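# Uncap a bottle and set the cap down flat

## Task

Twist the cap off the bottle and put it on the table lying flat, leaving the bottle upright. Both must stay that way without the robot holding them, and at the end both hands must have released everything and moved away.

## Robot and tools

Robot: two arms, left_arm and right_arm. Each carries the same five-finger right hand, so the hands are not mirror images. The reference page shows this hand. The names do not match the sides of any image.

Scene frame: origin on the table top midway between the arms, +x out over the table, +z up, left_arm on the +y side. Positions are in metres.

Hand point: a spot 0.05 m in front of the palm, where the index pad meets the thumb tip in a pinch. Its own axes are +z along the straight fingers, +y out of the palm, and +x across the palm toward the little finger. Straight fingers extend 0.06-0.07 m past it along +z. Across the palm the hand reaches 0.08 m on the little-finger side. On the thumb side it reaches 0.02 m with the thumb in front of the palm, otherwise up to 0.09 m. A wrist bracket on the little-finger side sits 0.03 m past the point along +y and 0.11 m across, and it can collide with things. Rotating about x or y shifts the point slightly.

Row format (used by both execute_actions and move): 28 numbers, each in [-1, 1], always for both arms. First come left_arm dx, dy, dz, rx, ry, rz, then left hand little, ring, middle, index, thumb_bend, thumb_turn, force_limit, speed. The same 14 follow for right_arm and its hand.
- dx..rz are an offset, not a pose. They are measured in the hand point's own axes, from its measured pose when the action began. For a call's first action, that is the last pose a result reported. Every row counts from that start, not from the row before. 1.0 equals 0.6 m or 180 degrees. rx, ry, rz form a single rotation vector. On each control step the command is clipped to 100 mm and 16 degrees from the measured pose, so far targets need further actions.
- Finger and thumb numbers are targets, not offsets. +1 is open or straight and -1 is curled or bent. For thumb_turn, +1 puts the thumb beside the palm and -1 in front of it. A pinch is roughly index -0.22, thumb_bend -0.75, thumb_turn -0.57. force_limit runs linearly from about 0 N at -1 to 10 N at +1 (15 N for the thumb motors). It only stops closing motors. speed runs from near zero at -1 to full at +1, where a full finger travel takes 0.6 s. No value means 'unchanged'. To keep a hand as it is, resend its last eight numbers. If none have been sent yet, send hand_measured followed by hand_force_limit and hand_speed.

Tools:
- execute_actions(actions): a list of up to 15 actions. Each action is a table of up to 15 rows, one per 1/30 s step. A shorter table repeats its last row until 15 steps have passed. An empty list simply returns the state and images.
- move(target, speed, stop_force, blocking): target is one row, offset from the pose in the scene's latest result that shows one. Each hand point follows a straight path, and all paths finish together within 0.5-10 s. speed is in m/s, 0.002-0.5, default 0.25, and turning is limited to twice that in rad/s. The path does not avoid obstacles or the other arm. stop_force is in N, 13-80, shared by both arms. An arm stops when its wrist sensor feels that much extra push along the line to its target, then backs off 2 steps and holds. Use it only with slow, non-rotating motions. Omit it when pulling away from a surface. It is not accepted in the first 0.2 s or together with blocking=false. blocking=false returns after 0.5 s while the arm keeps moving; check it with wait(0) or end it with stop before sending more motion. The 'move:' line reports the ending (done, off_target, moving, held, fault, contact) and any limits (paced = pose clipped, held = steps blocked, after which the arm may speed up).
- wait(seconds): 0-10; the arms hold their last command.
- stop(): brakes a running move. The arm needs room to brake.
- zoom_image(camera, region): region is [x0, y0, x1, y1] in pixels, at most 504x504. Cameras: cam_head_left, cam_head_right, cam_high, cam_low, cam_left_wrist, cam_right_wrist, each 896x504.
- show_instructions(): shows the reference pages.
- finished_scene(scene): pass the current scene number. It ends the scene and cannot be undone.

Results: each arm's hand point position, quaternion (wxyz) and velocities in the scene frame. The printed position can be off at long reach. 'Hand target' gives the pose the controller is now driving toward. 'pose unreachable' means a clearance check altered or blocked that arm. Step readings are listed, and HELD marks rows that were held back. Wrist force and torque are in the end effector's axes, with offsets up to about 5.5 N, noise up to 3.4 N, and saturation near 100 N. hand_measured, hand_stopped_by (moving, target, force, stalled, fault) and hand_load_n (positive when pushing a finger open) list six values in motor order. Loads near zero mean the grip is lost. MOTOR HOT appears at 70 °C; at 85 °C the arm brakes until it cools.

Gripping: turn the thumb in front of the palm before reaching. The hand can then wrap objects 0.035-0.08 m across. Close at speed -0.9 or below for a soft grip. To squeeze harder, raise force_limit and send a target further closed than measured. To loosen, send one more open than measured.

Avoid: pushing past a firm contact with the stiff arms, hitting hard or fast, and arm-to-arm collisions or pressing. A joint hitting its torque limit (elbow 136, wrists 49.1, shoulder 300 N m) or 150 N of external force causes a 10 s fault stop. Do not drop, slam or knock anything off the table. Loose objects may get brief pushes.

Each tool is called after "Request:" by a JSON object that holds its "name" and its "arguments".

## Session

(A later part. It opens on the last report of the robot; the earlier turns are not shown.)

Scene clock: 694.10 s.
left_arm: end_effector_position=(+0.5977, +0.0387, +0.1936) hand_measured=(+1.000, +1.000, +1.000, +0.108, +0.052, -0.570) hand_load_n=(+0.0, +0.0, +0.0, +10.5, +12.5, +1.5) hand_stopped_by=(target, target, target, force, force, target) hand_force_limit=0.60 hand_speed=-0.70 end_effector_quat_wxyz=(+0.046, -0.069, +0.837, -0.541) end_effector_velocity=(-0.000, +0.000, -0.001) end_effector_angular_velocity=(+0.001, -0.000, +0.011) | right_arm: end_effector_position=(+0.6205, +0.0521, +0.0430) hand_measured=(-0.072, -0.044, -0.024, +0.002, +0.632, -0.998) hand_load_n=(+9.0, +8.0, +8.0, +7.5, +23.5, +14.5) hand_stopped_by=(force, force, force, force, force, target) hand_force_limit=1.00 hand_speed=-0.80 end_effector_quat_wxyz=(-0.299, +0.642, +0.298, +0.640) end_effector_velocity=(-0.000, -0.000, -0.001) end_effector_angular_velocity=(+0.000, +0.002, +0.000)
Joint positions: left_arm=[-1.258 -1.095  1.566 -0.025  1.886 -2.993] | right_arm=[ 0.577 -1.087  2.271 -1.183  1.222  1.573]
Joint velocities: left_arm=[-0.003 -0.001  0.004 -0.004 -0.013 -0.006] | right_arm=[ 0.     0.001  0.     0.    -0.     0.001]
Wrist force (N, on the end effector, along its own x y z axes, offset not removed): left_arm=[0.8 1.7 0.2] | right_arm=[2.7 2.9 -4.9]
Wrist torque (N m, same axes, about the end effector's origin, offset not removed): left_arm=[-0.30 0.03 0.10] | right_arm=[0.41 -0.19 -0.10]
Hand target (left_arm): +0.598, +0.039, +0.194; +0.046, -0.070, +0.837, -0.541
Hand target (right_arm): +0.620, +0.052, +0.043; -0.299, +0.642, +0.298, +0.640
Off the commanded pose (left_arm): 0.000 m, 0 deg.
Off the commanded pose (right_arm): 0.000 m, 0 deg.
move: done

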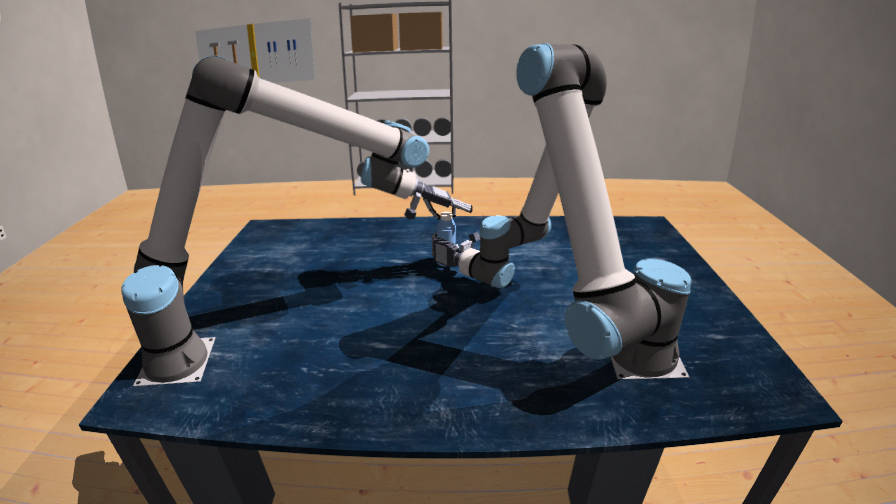

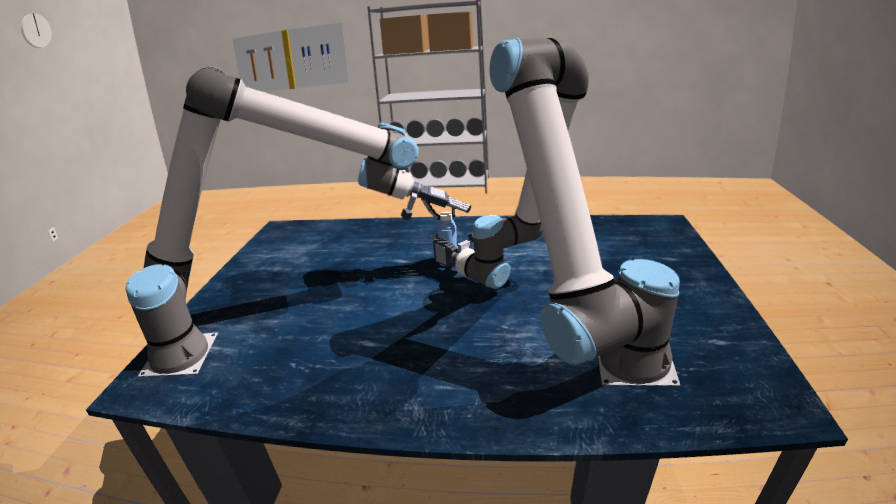

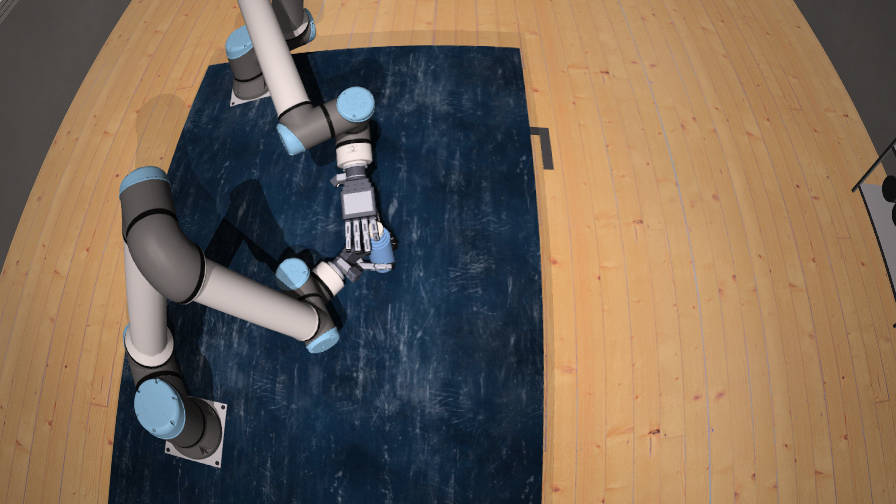

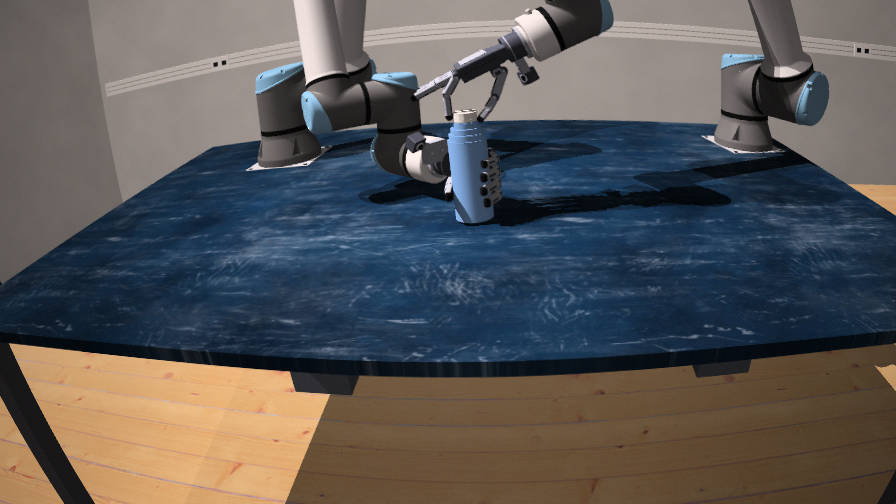

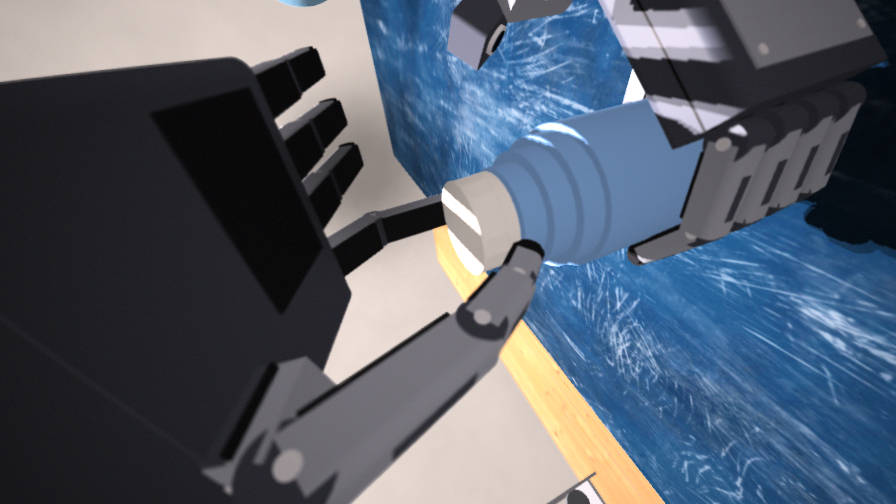

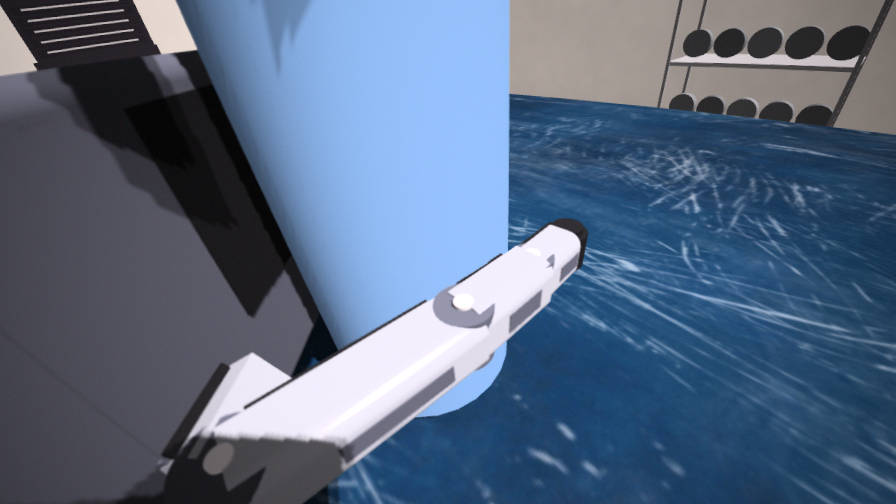

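Request:
{"name": "move", "arguments": {"target": [0,-0.0021,0.0021,0,-0.2769,-0.1293, 1,1,1,-0.5,-0.5,-0.57,0.6,-0.7, 0,0,0,0,0,0, -1,-1,-1,-1,0.0,-1,1,-0.8], "speed": 0.2}}

Request:
{"name": "zoom_image", "arguments": {"camera": "cam_low", "region": [400,40,540,160]}}

Scene clock: 704.67 s.
left_arm: end_effector_position=(+0.5976, +0.0371, +0.1941) hand_measured=(+1.000, +1.000, +1.000, +0.108, +0.052, -0.570) hand_load_n=(+0.0, +0.0, +0.0, +7.0, +14.0, +0.5) hand_stopped_by=(target, target, target, force, force, target) hand_force_limit=0.60 hand_speed=-0.70 end_effector_quat_wxyz=(+0.285, -0.451, +0.709, -0.461) end_effector_velocity=(+0.000, +0.000, -0.001) end_effector_angular_velocity=(+0.003, +0.002, +0.014) | right_arm: end_effector_position=(+0.6205, +0.0521, +0.0430) hand_measured=(-0.072, -0.044, -0.024, +0.002, +0.632, -0.998) hand_load_n=(+8.5, +7.5, +7.5, +7.0, +23.0, +15.0) hand_stopped_by=(force, force, force, force, force, target) hand_force_limit=1.00 hand_speed=-0.80 end_effector_quat_wxyz=(-0.299, +0.642, +0.298, +0.640) end_effector_velocity=(+0.000, -0.000, +0.001) end_effector_angular_velocity=(+0.000, -0.001, -0.001)
Joint positions: left_arm=[-1.506 -1.011  1.448  0.167  0.814 -3.597] | right_arm=[ 0.577 -1.087  2.271 -1.183  1.222  1.573]
Joint velocities: left_arm=[-0.002  0.007 -0.008  0.013 -0.013 -0.013] | right_arm=[-0.    -0.001 -0.     0.     0.001 -0.   ]
Wrist force (N, on the end effector, along its own x y z axes, offset not removed): left_arm=[0.3 -4.3 -8.2] | right_arm=[-1.2 12.2 7.5]
Wrist torque (N m, same axes, about the end effector's origin, offset not removed): left_arm=[-0.95 0.21 -0.18] | right_arm=[0.74 -0.83 1.14]
Hand target (left_arm): +0.598, +0.037, +0.194; +0.285, -0.451, +0.709, -0.461
Hand target (right_arm): +0.620, +0.052, +0.043; -0.299, +0.642, +0.298, +0.640
Off the commanded pose (left_arm): 0.000 m, 0 deg.
Off the commanded pose (right_arm): 0.000 m, 0 deg.
move: done

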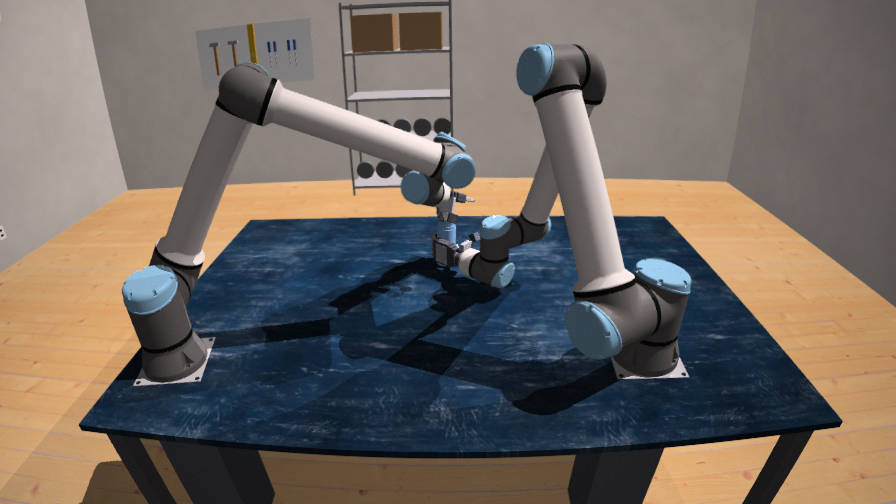

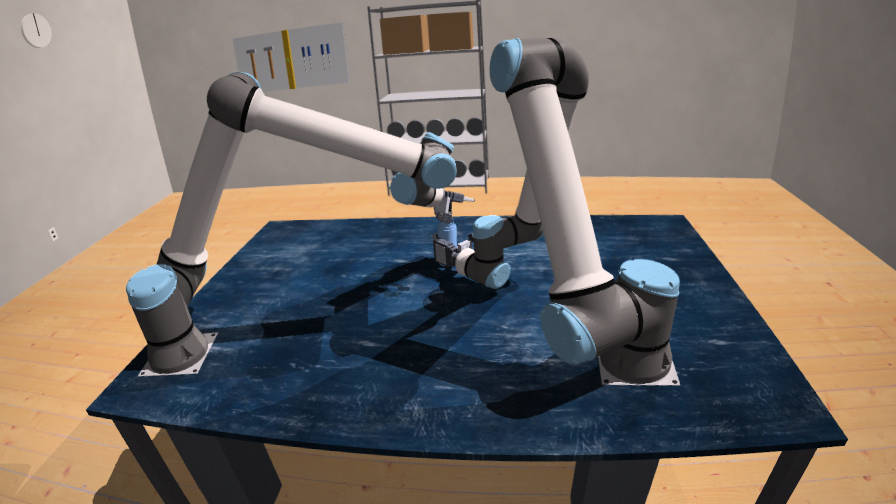

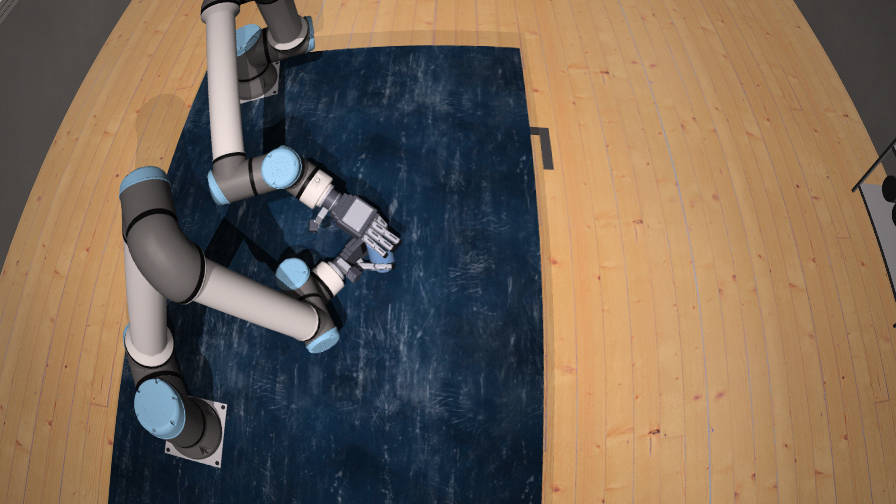

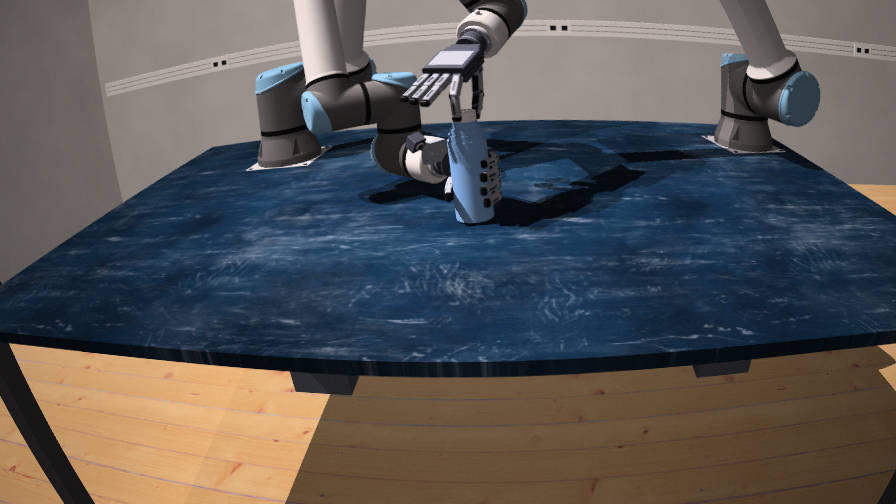

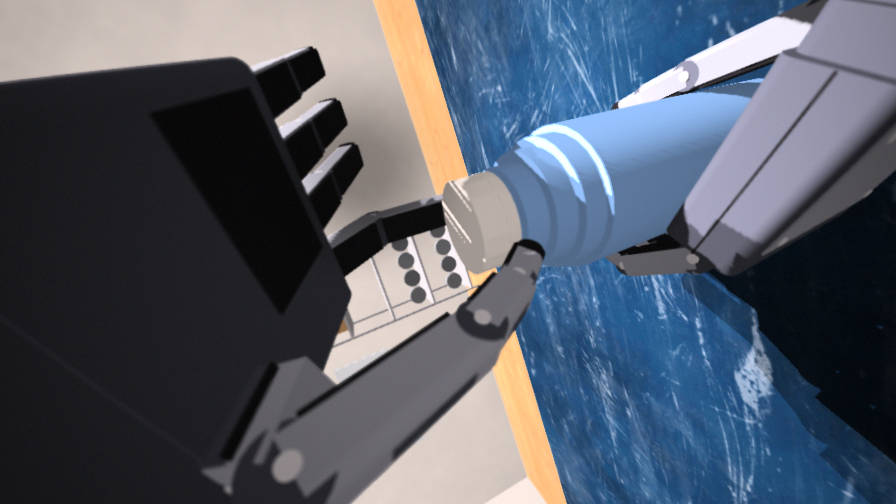

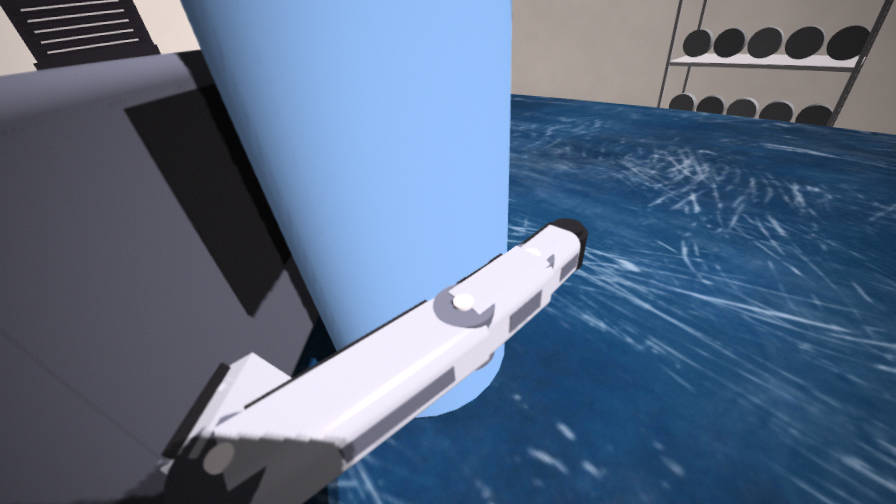

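Region (400, 40, 540, 160) of cam_low's 896x504 image, scaled by 3.600, with more detail than that image has; it fills the top 432 rows of this view, and the rest is white.

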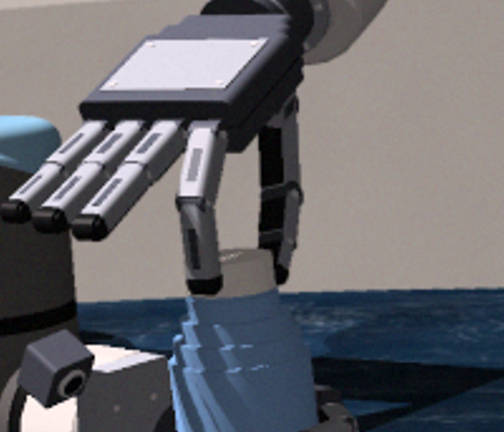

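Request:
{"name": "execute_actions", "arguments": {"actions": [[[0,0,0,0,0,0, 1,1,1,0.3,0.4,-0.57,0.6,0.5, 0,0,0,0,0,0, -1,-1,-1,-1,0.0,-1,1,-0.8]]]}}

Request:
{"name": "move", "arguments": {"target": [-0.0046,0.0018,0.0001,0,0.4278,0.1998, 1,1,1,0.3,0.4,-0.57,0.6,0.5, 0,0,0,0,0,0, -1,-1,-1,-1,0.0,-1,1,-0.8], "speed": 0.4}}

Request:
{"name": "move", "arguments": {"target": [0,0,0,0,0,0, 1,1,1,-0.5,-0.5,-0.57,0.6,-0.7, 0,0,0,0,0,0, -1,-1,-1,-1,0.0,-1,1,-0.8]}}

Scene clock: 727.33 s.
left_arm: end_effector_position=(+0.5975, +0.0370, +0.1941) hand_measured=(+1.000, +1.000, +1.000, +0.300, +0.400, -0.570) hand_load_n=(+0.0, +0.0, +0.0, +0.0, +0.0, +0.0) hand_stopped_by=(target, target, target, target, target, target) hand_force_limit=0.60 hand_speed=0.50 end_effector_quat_wxyz=(+0.285, -0.451, +0.709, -0.461) end_effector_velocity=(-0.000, +0.000, -0.000) end_effector_angular_velocity=(+0.001, +0.001, -0.001) | right_arm: end_effector_position=(+0.6205, +0.0521, +0.0430) hand_measured=(-0.072, -0.044, -0.024, +0.002, +0.632, -0.998) hand_load_n=(+8.5, +7.0, +7.0, +6.5, +23.0, +13.5) hand_stopped_by=(force, force, force, force, force, target) hand_force_limit=1.00 hand_speed=-0.80 end_effector_quat_wxyz=(-0.299, +0.642, +0.298, +0.640) end_effector_velocity=(+0.000, -0.000, +0.002) end_effector_angular_velocity=(+0.001, -0.003, -0.001)
Joint positions: left_arm=[-1.506 -1.011  1.448  0.167  0.814 -3.597] | right_arm=[ 0.577 -1.087  2.271 -1.183  1.222  1.573]
Joint velocities: left_arm=[-0.    -0.     0.     0.001  0.001  0.   ] | right_arm=[ 0.    -0.003  0.     0.     0.001 -0.001]
Wrist force (N, on the end effector, along its own x y z axes, offset not removed): left_arm=[2.0 -3.5 1.3] | right_arm=[5.1 -1.6 1.6]
Wrist torque (N m, same axes, about the end effector's origin, offset not removed): left_arm=[-0.46 -0.31 0.21] | right_arm=[-0.40 -0.72 0.01]
Hand target (left_arm): +0.598, +0.037, +0.194; +0.285, -0.451, +0.709, -0.461
Hand target (right_arm): +0.620, +0.052, +0.043; -0.299, +0.642, +0.298, +0.640
Off the commanded pose (left_arm): 0.000 m, 0 deg.
Off the commanded pose (right_arm): 0.000 m, 0 deg.
Step readings (end_effector_position):
0: left_arm (+0.5977, +0.0371, +0.1941) | right_arm (+0.6205, +0.0521, +0.0430)
1: left_arm (+0.5977, +0.0371, +0.1941) | right_arm (+0.6205, +0.0521, +0.0430)
2: left_arm (+0.5977, +0.0371, +0.1941) | right_arm (+0.6205, +0.0521, +0.0430)
4: left_arm (+0.5977, +0.0371, +0.1942) | right_arm (+0.6205, +0.0521, +0.0430)
8: left_arm (+0.5976, +0.0370, +0.1941) | right_arm (+0.6205, +0.0521, +0.0430)
15: end_effector_position above

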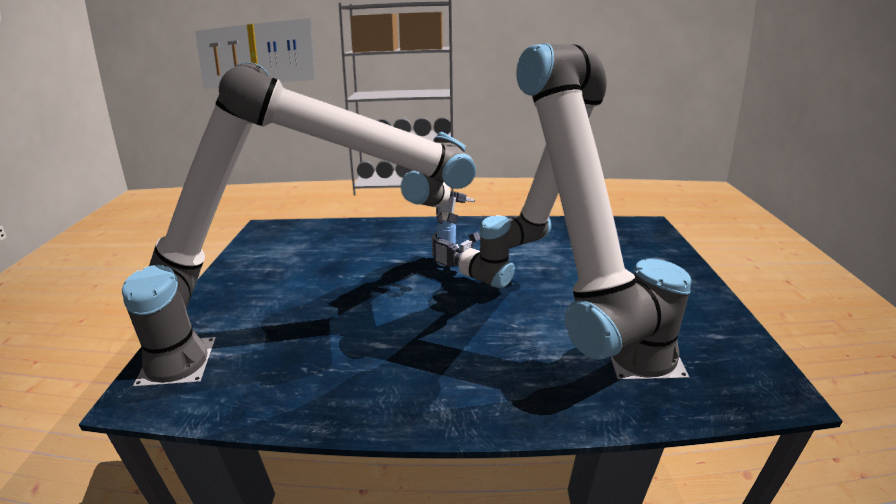

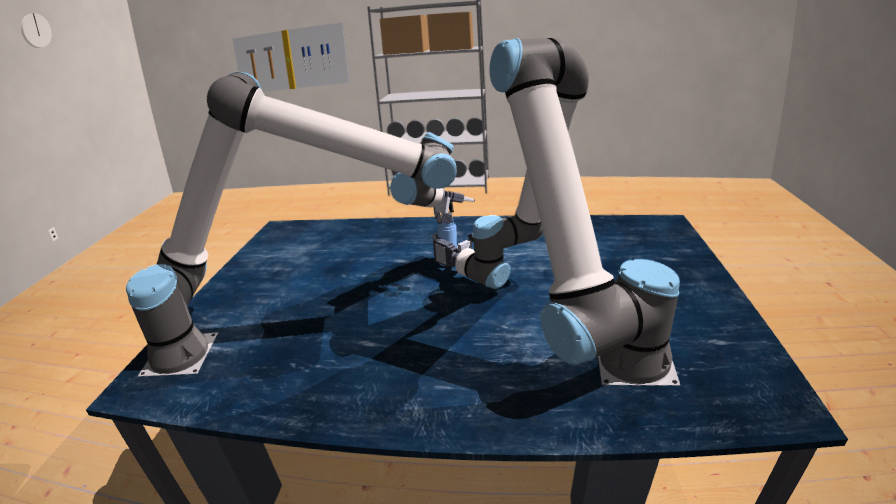

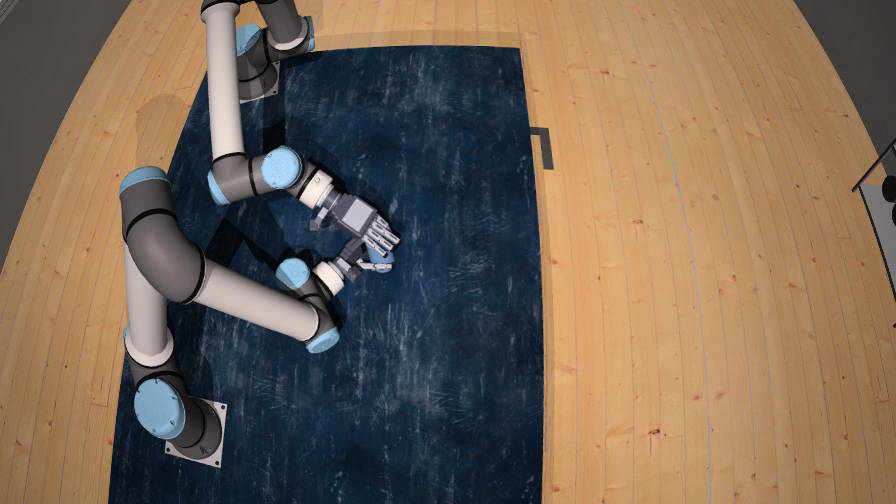

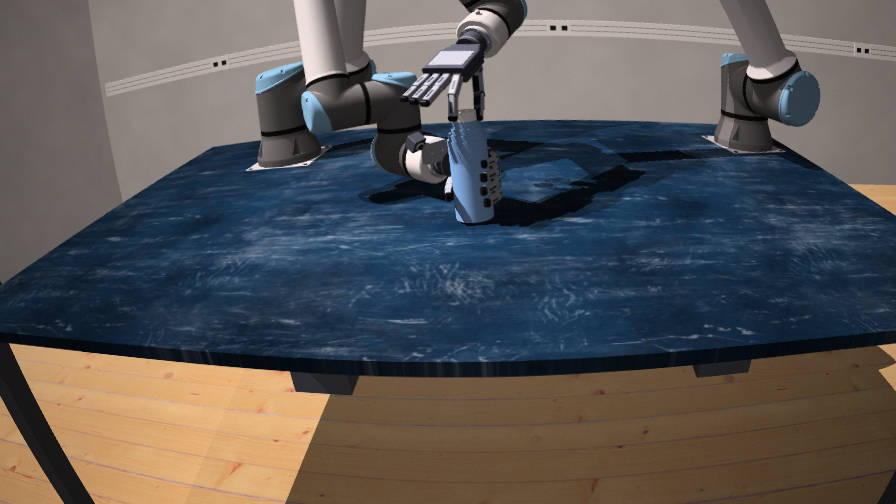

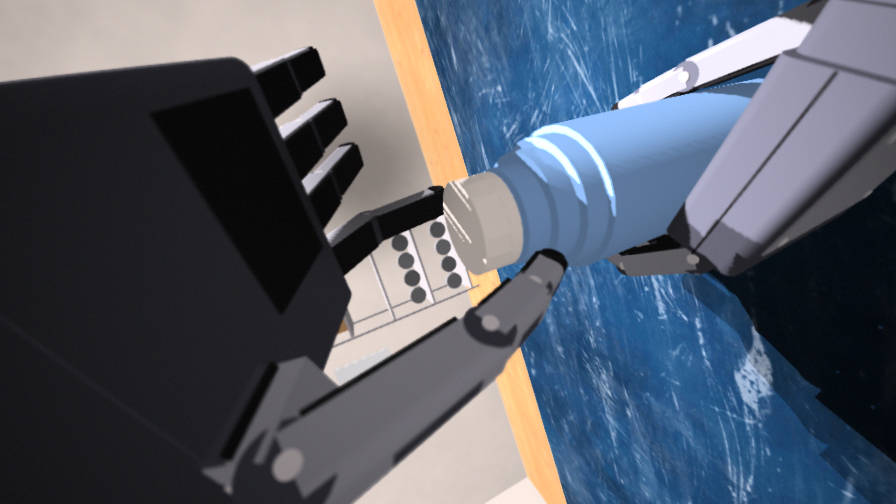

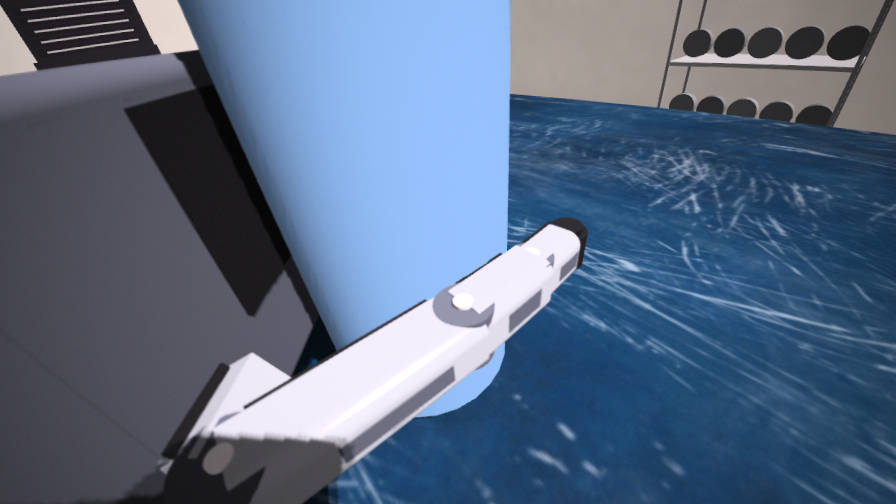

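Scene clock: 729.87 s.
left_arm: end_effector_position=(+0.5988, +0.0398, +0.1929) hand_measured=(+1.000, +1.000, +1.000, +0.300, +0.400, -0.570) hand_load_n=(+0.0, +0.0, +0.0, +0.0, +0.0, +0.0) hand_stopped_by=(target, target, target, target, target, target) hand_force_limit=0.60 hand_speed=0.50 end_effector_quat_wxyz=(-0.092, +0.152, +0.827, -0.534) end_effector_velocity=(-0.000, +0.000, -0.001) end_effector_angular_velocity=(+0.007, -0.001, -0.012) | right_arm: end_effector_position=(+0.6205, +0.0521, +0.0430) hand_measured=(-0.072, -0.044, -0.024, +0.002, +0.632, -0.998) hand_load_n=(+8.5, +7.0, +7.0, +6.5, +23.0, +13.5) hand_stopped_by=(force, force, force, force, force, target) hand_force_limit=1.00 hand_speed=-0.80 end_effector_quat_wxyz=(-0.299, +0.642, +0.298, +0.640) end_effector_velocity=(+0.000, +0.000, +0.001) end_effector_angular_velocity=(+0.000, -0.001, +0.001)
Joint positions: left_arm=[-1.131 -0.928  1.325  0.296  2.439 -2.566] | right_arm=[ 0.577 -1.087  2.271 -1.183  1.222  1.573]
Joint velocities: left_arm=[ 0.001  0.008 -0.011  0.023  0.007  0.019] | right_arm=[ 0.    -0.    -0.001 -0.    -0.001 -0.001]
Wrist force (N, on the end effector, along its own x y z axes, offset not removed): left_arm=[1.4 1.4 3.0] | right_arm=[5.6 -1.9 -1.0]
Wrist torque (N m, same axes, about the end effector's origin, offset not removed): left_arm=[0.23 -0.31 0.17] | right_arm=[-0.16 -0.65 0.48]
Hand target (left_arm): +0.599, +0.040, +0.193; -0.093, +0.152, +0.827, -0.534
Hand target (right_arm): +0.620, +0.052, +0.043; -0.299, +0.642, +0.298, +0.640
Off the commanded pose (left_arm): 0.000 m, 0 deg.
Off the commanded pose (right_arm): 0.000 m, 0 deg.
move: done

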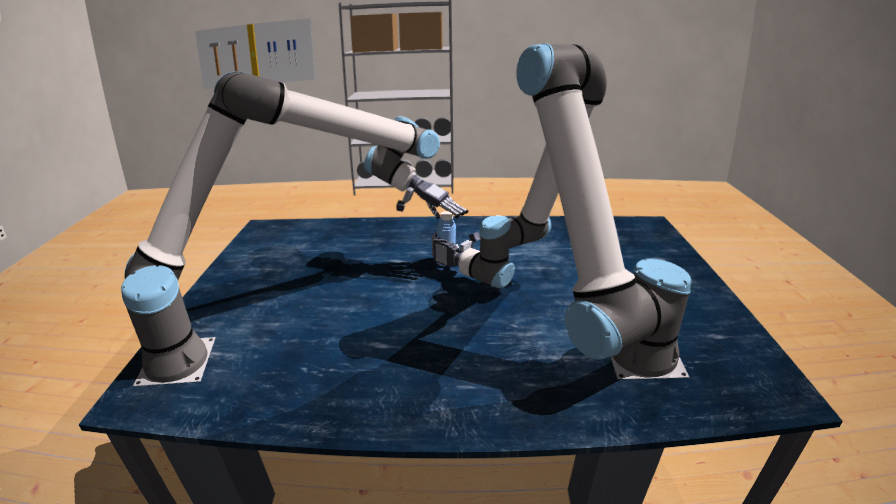

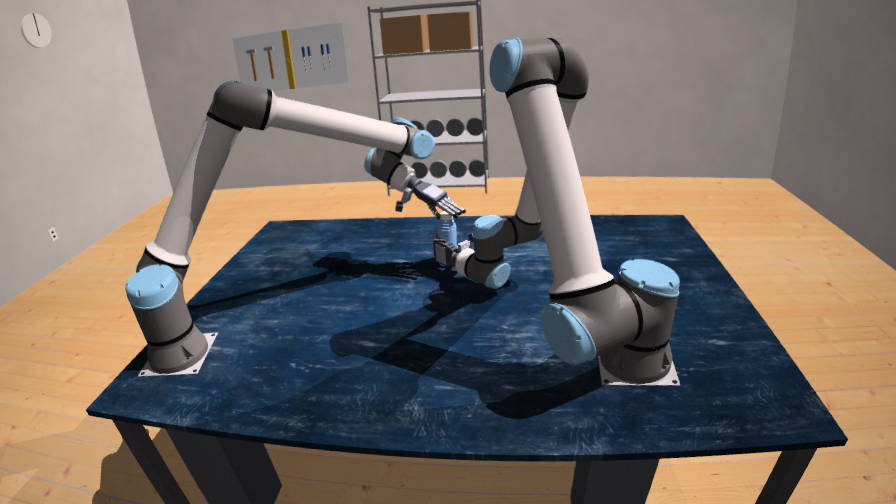

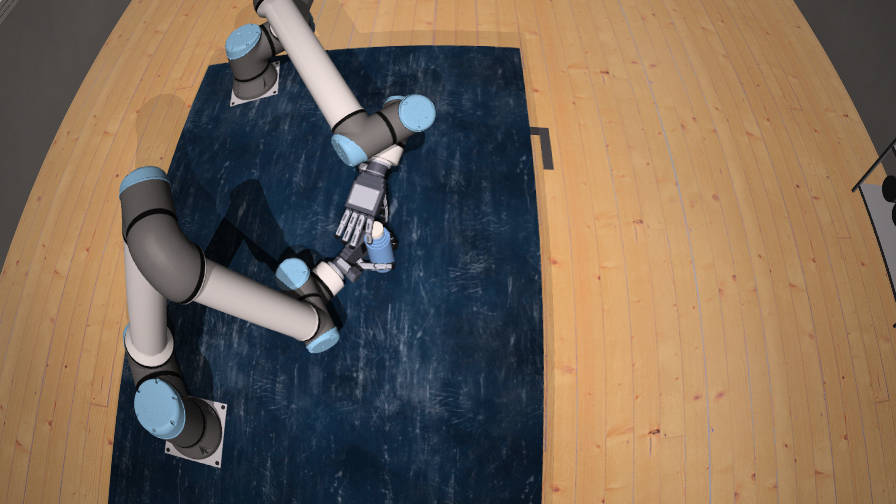

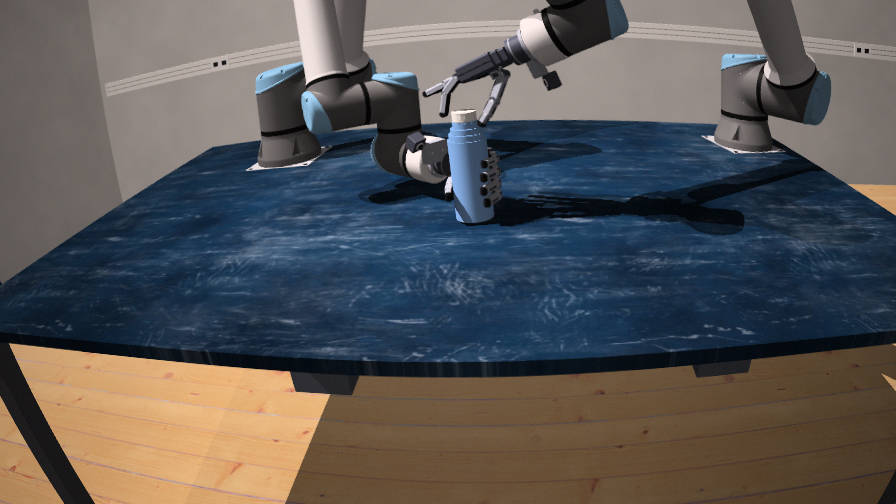

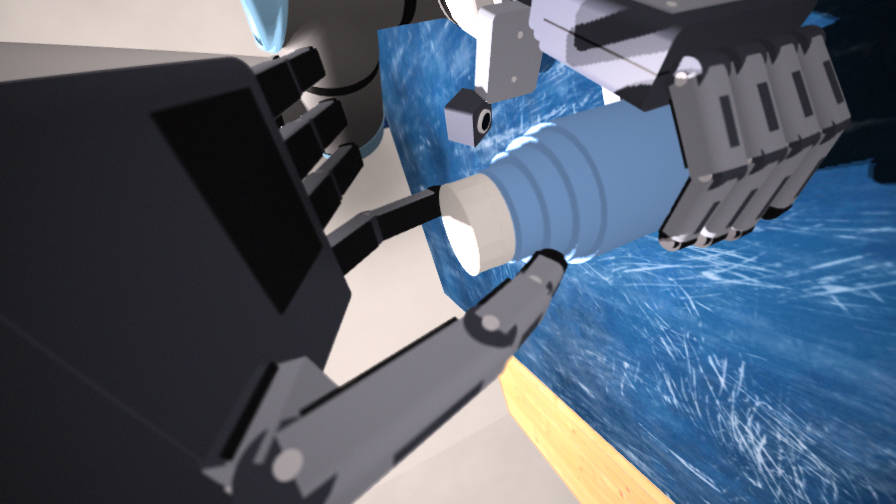

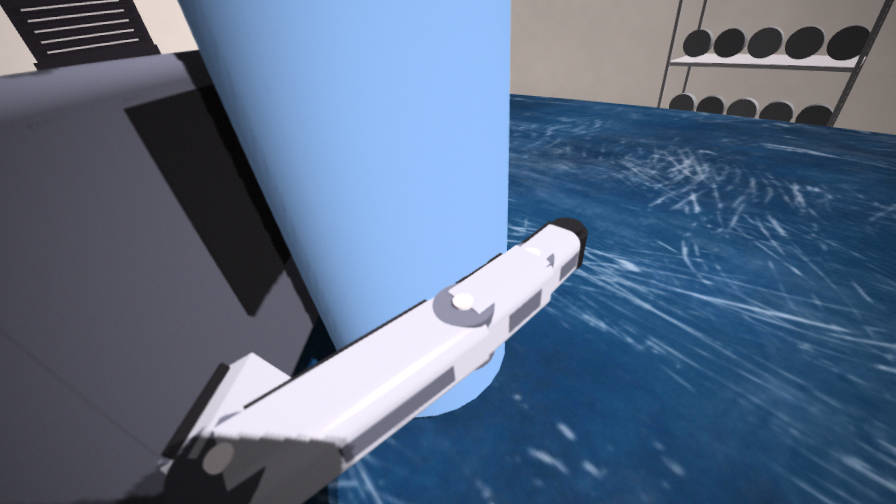

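Scene clock: 731.37 s.
left_arm: end_effector_position=(+0.5988, +0.0398, +0.1929) hand_measured=(+1.000, +1.000, +1.000, +0.108, +0.042, -0.570) hand_load_n=(+0.0, +0.0, +0.0, +17.0, +11.5, +1.0) hand_stopped_by=(target, target, target, force, force, target) hand_force_limit=0.60 hand_speed=-0.70 end_effector_quat_wxyz=(-0.092, +0.152, +0.827, -0.534) end_effector_velocity=(-0.000, -0.001, +0.003) end_effector_angular_velocity=(-0.002, -0.002, -0.001) | right_arm: end_effector_position=(+0.6205, +0.0521, +0.0430) hand_measured=(-0.072, -0.044, -0.024, +0.002, +0.632, -0.998) hand_load_n=(+11.5, +9.0, +7.5, +5.5, +23.0, +11.0) hand_stopped_by=(force, force, force, force, force, target) hand_force_limit=1.00 hand_speed=-0.80 end_effector_quat_wxyz=(-0.299, +0.642, +0.298, +0.640) end_effector_velocity=(-0.000, -0.000, -0.001) end_effector_angular_velocity=(-0.001, +0.000, -0.000)
Joint positions: left_arm=[-1.131 -0.928  1.325  0.296  2.439 -2.566] | right_arm=[ 0.577 -1.087  2.271 -1.183  1.222  1.573]
Joint velocities: left_arm=[-0.001 -0.003 -0.001  0.001 -0.     0.   ] | right_arm=[ 0.     0.001  0.    -0.001  0.    -0.   ]
Wrist force (N, on the end effector, along its own x y z axes, offset not removed): left_arm=[3.4 -2.8 6.3] | right_arm=[-5.2 -2.3 6.0]
Wrist torque (N m, same axes, about the end effector's origin, offset not removed): left_arm=[0.18 -0.71 0.36] | right_arm=[0.19 -0.54 -0.60]
Hand target (left_arm): +0.599, +0.040, +0.193; -0.092, +0.152, +0.827, -0.534
Hand target (right_arm): +0.620, +0.052, +0.043; -0.299, +0.642, +0.298, +0.640
Off the commanded pose (left_arm): 0.000 m, 0 deg.
Off the commanded pose (right_arm): 0.000 m, 0 deg.
move: done

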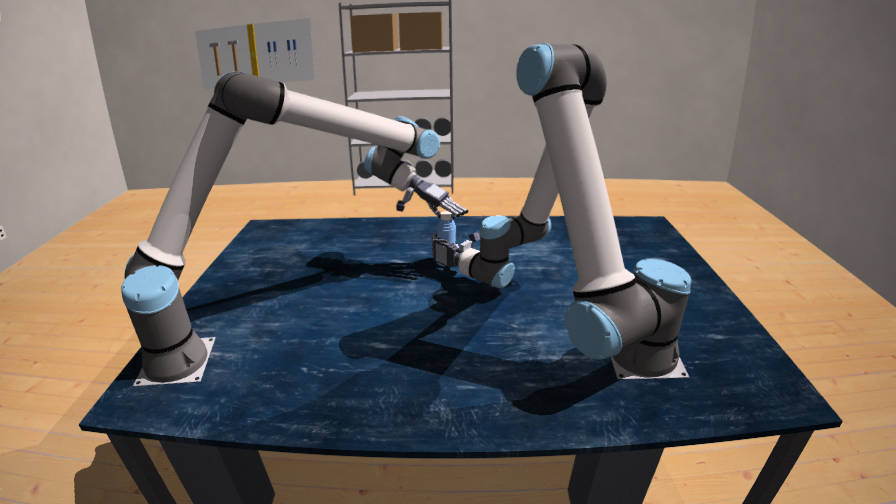

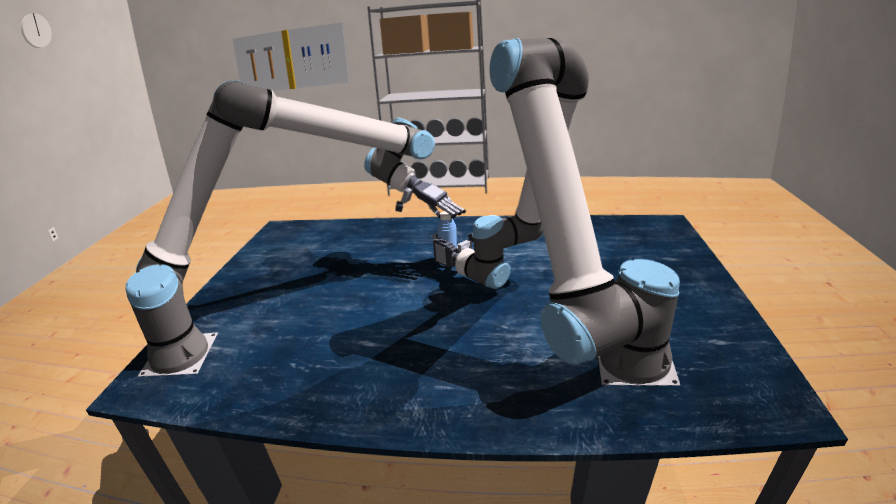

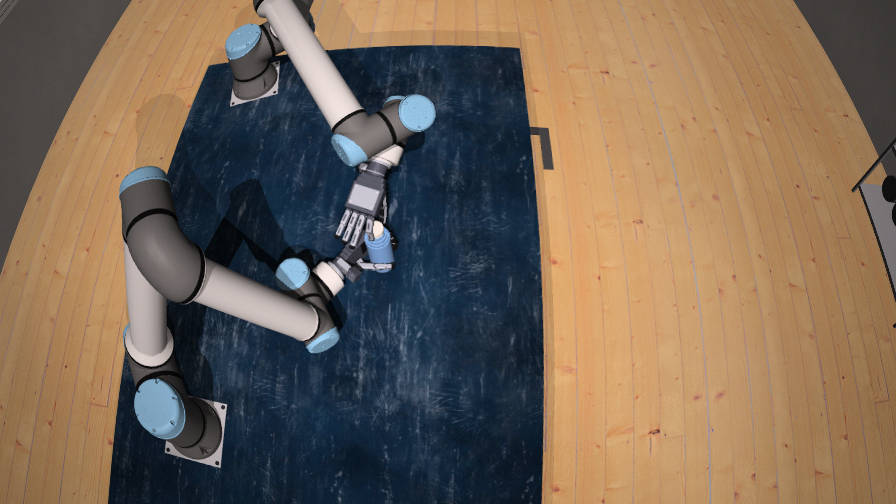

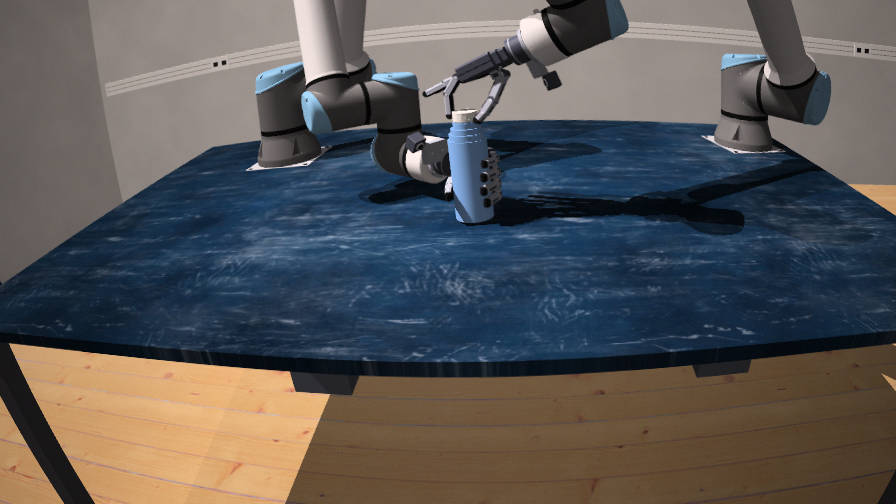

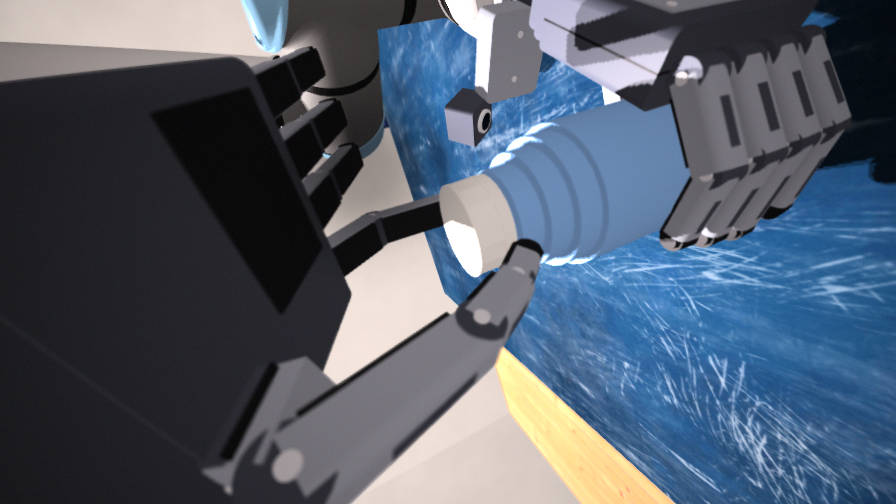

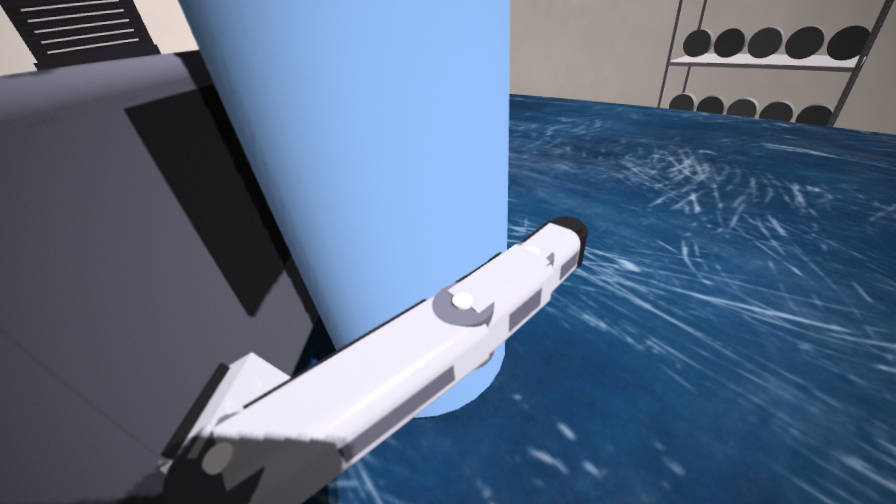

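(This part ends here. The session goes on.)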